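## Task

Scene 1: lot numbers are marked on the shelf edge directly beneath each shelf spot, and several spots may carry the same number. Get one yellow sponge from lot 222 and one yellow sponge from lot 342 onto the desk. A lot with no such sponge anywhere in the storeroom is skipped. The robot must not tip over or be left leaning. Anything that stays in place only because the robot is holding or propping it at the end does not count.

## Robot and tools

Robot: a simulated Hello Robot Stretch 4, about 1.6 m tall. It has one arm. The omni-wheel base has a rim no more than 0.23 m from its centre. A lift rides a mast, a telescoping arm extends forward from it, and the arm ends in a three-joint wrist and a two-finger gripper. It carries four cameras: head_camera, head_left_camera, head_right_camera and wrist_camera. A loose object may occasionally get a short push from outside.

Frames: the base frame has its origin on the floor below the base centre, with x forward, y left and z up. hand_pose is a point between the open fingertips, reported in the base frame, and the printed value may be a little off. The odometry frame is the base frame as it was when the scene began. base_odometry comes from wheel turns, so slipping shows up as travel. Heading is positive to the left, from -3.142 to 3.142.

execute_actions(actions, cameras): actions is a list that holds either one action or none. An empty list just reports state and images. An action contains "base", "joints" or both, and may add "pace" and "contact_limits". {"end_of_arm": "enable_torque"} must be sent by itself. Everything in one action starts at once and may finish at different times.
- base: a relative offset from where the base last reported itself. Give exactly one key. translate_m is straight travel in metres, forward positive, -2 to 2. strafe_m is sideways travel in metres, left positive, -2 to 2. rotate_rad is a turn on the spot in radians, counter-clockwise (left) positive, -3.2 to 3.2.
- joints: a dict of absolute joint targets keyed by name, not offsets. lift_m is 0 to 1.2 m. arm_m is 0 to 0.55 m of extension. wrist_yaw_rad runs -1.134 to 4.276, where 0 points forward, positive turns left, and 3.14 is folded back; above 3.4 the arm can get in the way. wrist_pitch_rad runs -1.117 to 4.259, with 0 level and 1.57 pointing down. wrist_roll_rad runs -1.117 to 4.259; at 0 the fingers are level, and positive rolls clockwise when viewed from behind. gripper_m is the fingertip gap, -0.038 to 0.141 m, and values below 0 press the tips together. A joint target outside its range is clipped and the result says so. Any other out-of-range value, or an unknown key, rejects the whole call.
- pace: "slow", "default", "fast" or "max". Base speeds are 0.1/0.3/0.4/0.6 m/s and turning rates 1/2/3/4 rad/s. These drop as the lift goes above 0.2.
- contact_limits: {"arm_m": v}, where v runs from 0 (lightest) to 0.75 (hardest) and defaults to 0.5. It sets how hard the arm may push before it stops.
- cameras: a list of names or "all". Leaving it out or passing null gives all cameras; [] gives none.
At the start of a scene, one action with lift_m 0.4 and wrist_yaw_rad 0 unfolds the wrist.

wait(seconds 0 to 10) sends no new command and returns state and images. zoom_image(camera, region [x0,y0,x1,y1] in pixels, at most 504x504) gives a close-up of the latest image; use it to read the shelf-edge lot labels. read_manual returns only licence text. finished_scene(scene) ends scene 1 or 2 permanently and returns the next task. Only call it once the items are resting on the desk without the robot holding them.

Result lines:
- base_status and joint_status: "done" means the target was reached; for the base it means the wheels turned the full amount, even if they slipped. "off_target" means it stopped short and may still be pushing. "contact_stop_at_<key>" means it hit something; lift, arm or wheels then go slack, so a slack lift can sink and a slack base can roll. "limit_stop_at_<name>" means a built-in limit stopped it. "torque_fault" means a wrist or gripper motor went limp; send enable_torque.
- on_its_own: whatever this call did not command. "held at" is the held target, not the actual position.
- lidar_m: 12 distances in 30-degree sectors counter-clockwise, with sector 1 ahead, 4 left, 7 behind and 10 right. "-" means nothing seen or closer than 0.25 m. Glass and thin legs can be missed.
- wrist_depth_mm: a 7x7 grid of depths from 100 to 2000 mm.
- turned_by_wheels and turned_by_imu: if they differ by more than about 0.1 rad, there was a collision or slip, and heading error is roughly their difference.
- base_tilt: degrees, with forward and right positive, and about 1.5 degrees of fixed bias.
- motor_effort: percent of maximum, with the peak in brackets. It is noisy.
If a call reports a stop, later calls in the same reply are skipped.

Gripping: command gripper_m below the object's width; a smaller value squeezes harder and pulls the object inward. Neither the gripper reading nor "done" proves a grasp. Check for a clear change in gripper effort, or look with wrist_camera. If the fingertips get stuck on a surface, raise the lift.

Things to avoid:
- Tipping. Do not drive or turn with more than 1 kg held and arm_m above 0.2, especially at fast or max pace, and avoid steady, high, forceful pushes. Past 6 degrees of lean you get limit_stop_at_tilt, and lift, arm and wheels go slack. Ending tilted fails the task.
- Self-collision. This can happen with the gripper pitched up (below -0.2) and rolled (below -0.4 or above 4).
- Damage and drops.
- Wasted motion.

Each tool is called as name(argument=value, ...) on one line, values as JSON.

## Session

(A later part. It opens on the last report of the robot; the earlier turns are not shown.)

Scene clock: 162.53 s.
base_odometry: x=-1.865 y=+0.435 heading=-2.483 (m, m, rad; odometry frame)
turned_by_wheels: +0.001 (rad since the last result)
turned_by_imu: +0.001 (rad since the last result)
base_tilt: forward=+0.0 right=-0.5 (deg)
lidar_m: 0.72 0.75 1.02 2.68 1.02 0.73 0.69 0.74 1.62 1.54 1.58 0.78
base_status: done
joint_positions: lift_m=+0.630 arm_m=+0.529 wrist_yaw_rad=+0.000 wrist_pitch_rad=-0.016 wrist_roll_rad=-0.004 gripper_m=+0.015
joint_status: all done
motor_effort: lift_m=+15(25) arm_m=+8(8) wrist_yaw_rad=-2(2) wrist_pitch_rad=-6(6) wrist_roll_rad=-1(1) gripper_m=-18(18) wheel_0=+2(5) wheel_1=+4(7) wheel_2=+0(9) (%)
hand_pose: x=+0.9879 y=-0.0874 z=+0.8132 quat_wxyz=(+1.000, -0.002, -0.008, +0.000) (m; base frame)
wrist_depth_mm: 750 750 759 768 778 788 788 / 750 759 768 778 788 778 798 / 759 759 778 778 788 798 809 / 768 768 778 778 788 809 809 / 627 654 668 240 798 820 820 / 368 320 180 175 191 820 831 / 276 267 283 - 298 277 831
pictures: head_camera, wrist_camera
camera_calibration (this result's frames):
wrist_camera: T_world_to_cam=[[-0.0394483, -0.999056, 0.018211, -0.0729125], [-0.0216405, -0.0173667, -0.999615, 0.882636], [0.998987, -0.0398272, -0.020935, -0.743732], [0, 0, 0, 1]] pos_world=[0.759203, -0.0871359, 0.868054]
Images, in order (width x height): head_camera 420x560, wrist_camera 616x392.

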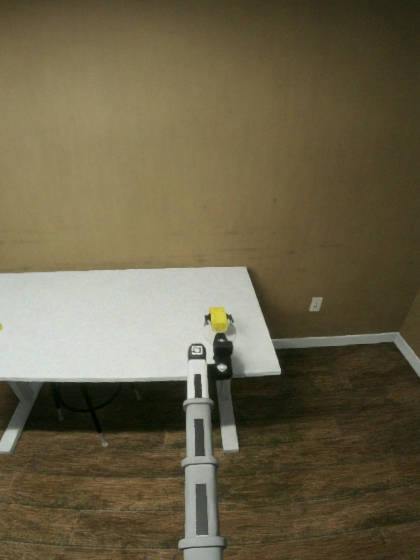

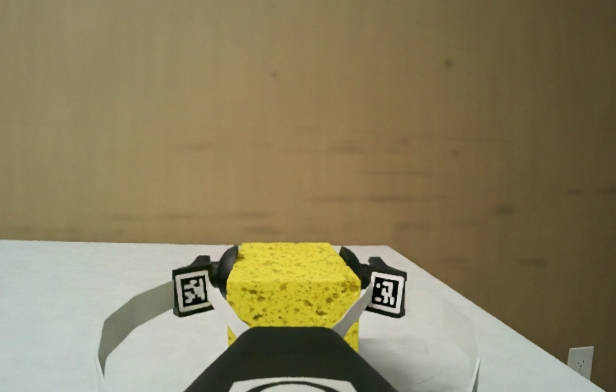

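A bit close to the edge; shift left, lower.

execute_actions(actions=[{"base":{"strafe_m":0.12}}], cameras=[])

execute_actions(actions=[{"joints":{"lift_m":0.59}}], cameras=[])

execute_actions(actions=[{"joints":{"gripper_m":0.12}}], cameras=["wrist_camera"])

execute_actions(actions=[{"joints":{"arm_m":0.1},"base":{"translate_m":-0.05}}], cameras=["head_camera"])

Scene clock: 164.50 s.
base_odometry: x=-1.792 y=+0.340 heading=-2.483 (m, m, rad; odometry frame)
turned_by_wheels: +0.000 (rad since the last result)
turned_by_imu: +0.001 (rad since the last result)
base_tilt: forward=+0.0 right=-0.5 (deg)
lidar_m: 0.69 0.76 1.04 2.56 1.03 0.73 0.70 0.75 1.75 1.65 1.73 0.75
base_status: done
joint_positions: lift_m=+0.630 arm_m=+0.529 wrist_yaw_rad=+0.000 wrist_pitch_rad=-0.016 wrist_roll_rad=-0.004 gripper_m=+0.015
joint_status: not commanded
motor_effort: lift_m=+14(14) arm_m=+8(8) wrist_yaw_rad=-2(1) wrist_pitch_rad=-5(7) wrist_roll_rad=-1(2) gripper_m=-18(18) wheel_0=+0(10) wheel_1=+2(10) wheel_2=-1(1) (%)
hand_pose: x=+0.9879 y=-0.0874 z=+0.8132 quat_wxyz=(+1.000, -0.002, -0.008, +0.000) (m; base frame)
wrist_depth_mm: 741 759 759 768 778 798 809 / 750 759 768 778 788 788 798 / 759 768 768 788 798 798 809 / 759 778 778 788 788 798 809 / 627 647 676 240 707 809 820 / 368 320 181 175 191 402 397 / 276 266 282 - 298 276 289
pictures: none
No camera images: the call's "cameras" was empty. Leave "cameras" out to get every camera's image.

Scene clock: 165.50 s.
base_odometry: x=-1.792 y=+0.340 heading=-2.483 (m, m, rad; odometry frame)
turned_by_wheels: +0.000 (rad since the last result)
turned_by_imu: +0.000 (rad since the last result)
base_tilt: forward=-0.1 right=-0.5 (deg)
lidar_m: 0.74 0.75 1.04 2.55 1.04 0.74 0.71 0.76 1.74 1.65 1.71 0.75
base_status: not commanded
joint_positions: lift_m=+0.591 arm_m=+0.529 wrist_yaw_rad=+0.000 wrist_pitch_rad=-0.019 wrist_roll_rad=-0.004 gripper_m=+0.015
joint_status: all done
motor_effort: lift_m=+11(15) arm_m=+8(8) wrist_yaw_rad=+0(2) wrist_pitch_rad=+3(7) wrist_roll_rad=-1(1) gripper_m=-20(19) wheel_0=+0(0) wheel_1=+2(2) wheel_2=-1(1) (%)
hand_pose: x=+0.9879 y=-0.0874 z=+0.7743 quat_wxyz=(+1.000, -0.002, -0.009, +0.000) (m; base frame)
wrist_depth_mm: 750 750 768 768 778 788 798 / 750 768 768 778 788 788 809 / 750 759 768 778 798 798 798 / 759 778 778 788 798 809 820 / 473 500 508 240 539 544 820 / 276 240 181 175 191 300 298 / 206 200 211 - 222 206 -
pictures: none
No camera images: the call's "cameras" was empty. Leave "cameras" out to get every camera's image.

Scene clock: 167.40 s.
base_odometry: x=-1.792 y=+0.340 heading=-2.483 (m, m, rad; odometry frame)
turned_by_wheels: +0.000 (rad since the last result)
turned_by_imu: +0.001 (rad since the last result)
base_tilt: forward=-0.1 right=-0.5 (deg)
lidar_m: 0.72 0.76 1.03 2.56 1.02 0.73 0.69 0.75 1.74 1.66 1.74 0.75
base_status: not commanded
joint_positions: lift_m=+0.591 arm_m=+0.529 wrist_yaw_rad=+0.000 wrist_pitch_rad=-0.019 wrist_roll_rad=-0.004 gripper_m=+0.120
joint_status: all done
motor_effort: lift_m=+12(12) arm_m=+8(8) wrist_yaw_rad=-1(2) wrist_pitch_rad=+2(2) wrist_roll_rad=-1(1) gripper_m=+0(14) wheel_0=+0(0) wheel_1=+2(1) wheel_2=+0(1) (%)
hand_pose: x=+0.9879 y=-0.0874 z=+0.7743 quat_wxyz=(+1.000, -0.002, -0.009, +0.000) (m; base frame)
wrist_depth_mm: 741 759 759 778 788 788 798 / 750 759 768 778 778 798 798 / 750 768 768 788 788 798 809 / 768 768 788 788 798 809 809 / 477 484 517 535 539 539 831 / 274 249 206 187 258 300 297 / 206 200 217 - 223 206 -
pictures: wrist_camera
camera_calibration (this result's frames):
wrist_camera: T_world_to_cam=[[-0.0395535, -0.999054, 0.0180868, -0.0720189], [-0.0185155, -0.017365, -0.999678, 0.840747], [0.999046, -0.0398756, -0.0178112, -0.747013], [0, 0, 0, 1]] pos_world=[0.759019, -0.0871388, 0.828474]
Images, in order (width x height): wrist_camera 616x392.

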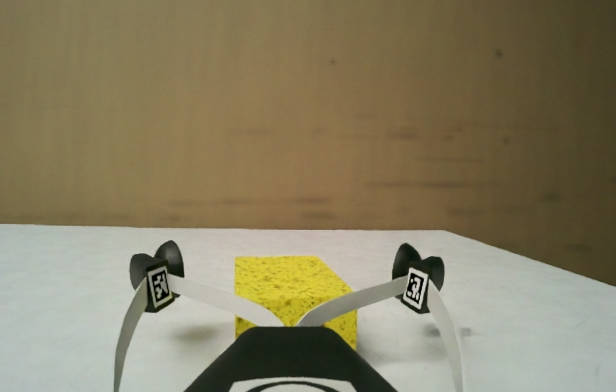

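Scene clock: 169.77 s.
base_odometry: x=-1.752 y=+0.371 heading=-2.484 (m, m, rad; odometry frame)
turned_by_wheels: +0.000 (rad since the last result)
turned_by_imu: +0.000 (rad since the last result)
base_tilt: forward=-0.1 right=-0.4 (deg)
lidar_m: 0.77 0.81 1.09 2.55 0.96 0.66 0.65 0.70 1.75 1.65 1.73 0.82
base_status: done
joint_positions: lift_m=+0.590 arm_m=+0.101 wrist_yaw_rad=+0.000 wrist_pitch_rad=-0.016 wrist_roll_rad=-0.004 gripper_m=+0.120
joint_status: all done
motor_effort: lift_m=+14(15) arm_m=-8(9) wrist_yaw_rad=-2(5) wrist_pitch_rad=-7(6) wrist_roll_rad=-1(1) gripper_m=-1(1) wheel_0=-2(6) wheel_1=-1(8) wheel_2=-2(9) (%)
hand_pose: x=+0.5608 y=-0.0874 z=+0.7731 quat_wxyz=(+1.000, -0.002, -0.008, +0.000) (m; base frame)
wrist_depth_mm: 1182 1205 1205 1229 1229 1255 1255 / 1182 1205 1205 1229 1255 1255 1281 / 1205 1205 1229 1229 1281 1281 1281 / 1205 1229 1229 1229 1255 1281 1281 / 530 480 496 508 512 615 1308 / 732 820 1255 1281 842 1336 1308 / 1255 1229 1255 - 1281 1308 1336
pictures: head_camera
Images, in order (width x height): head_camera 420x560.

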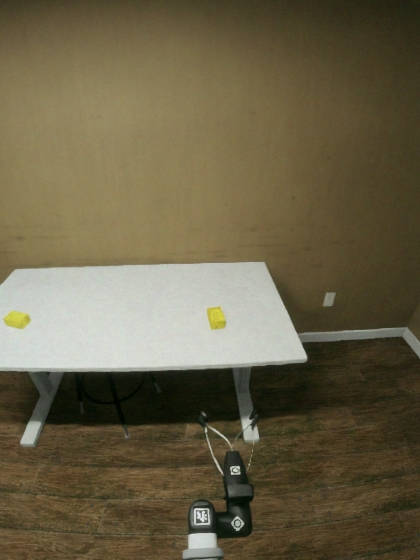

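finished_scene(scene=1)

The scene is finished: the task was done.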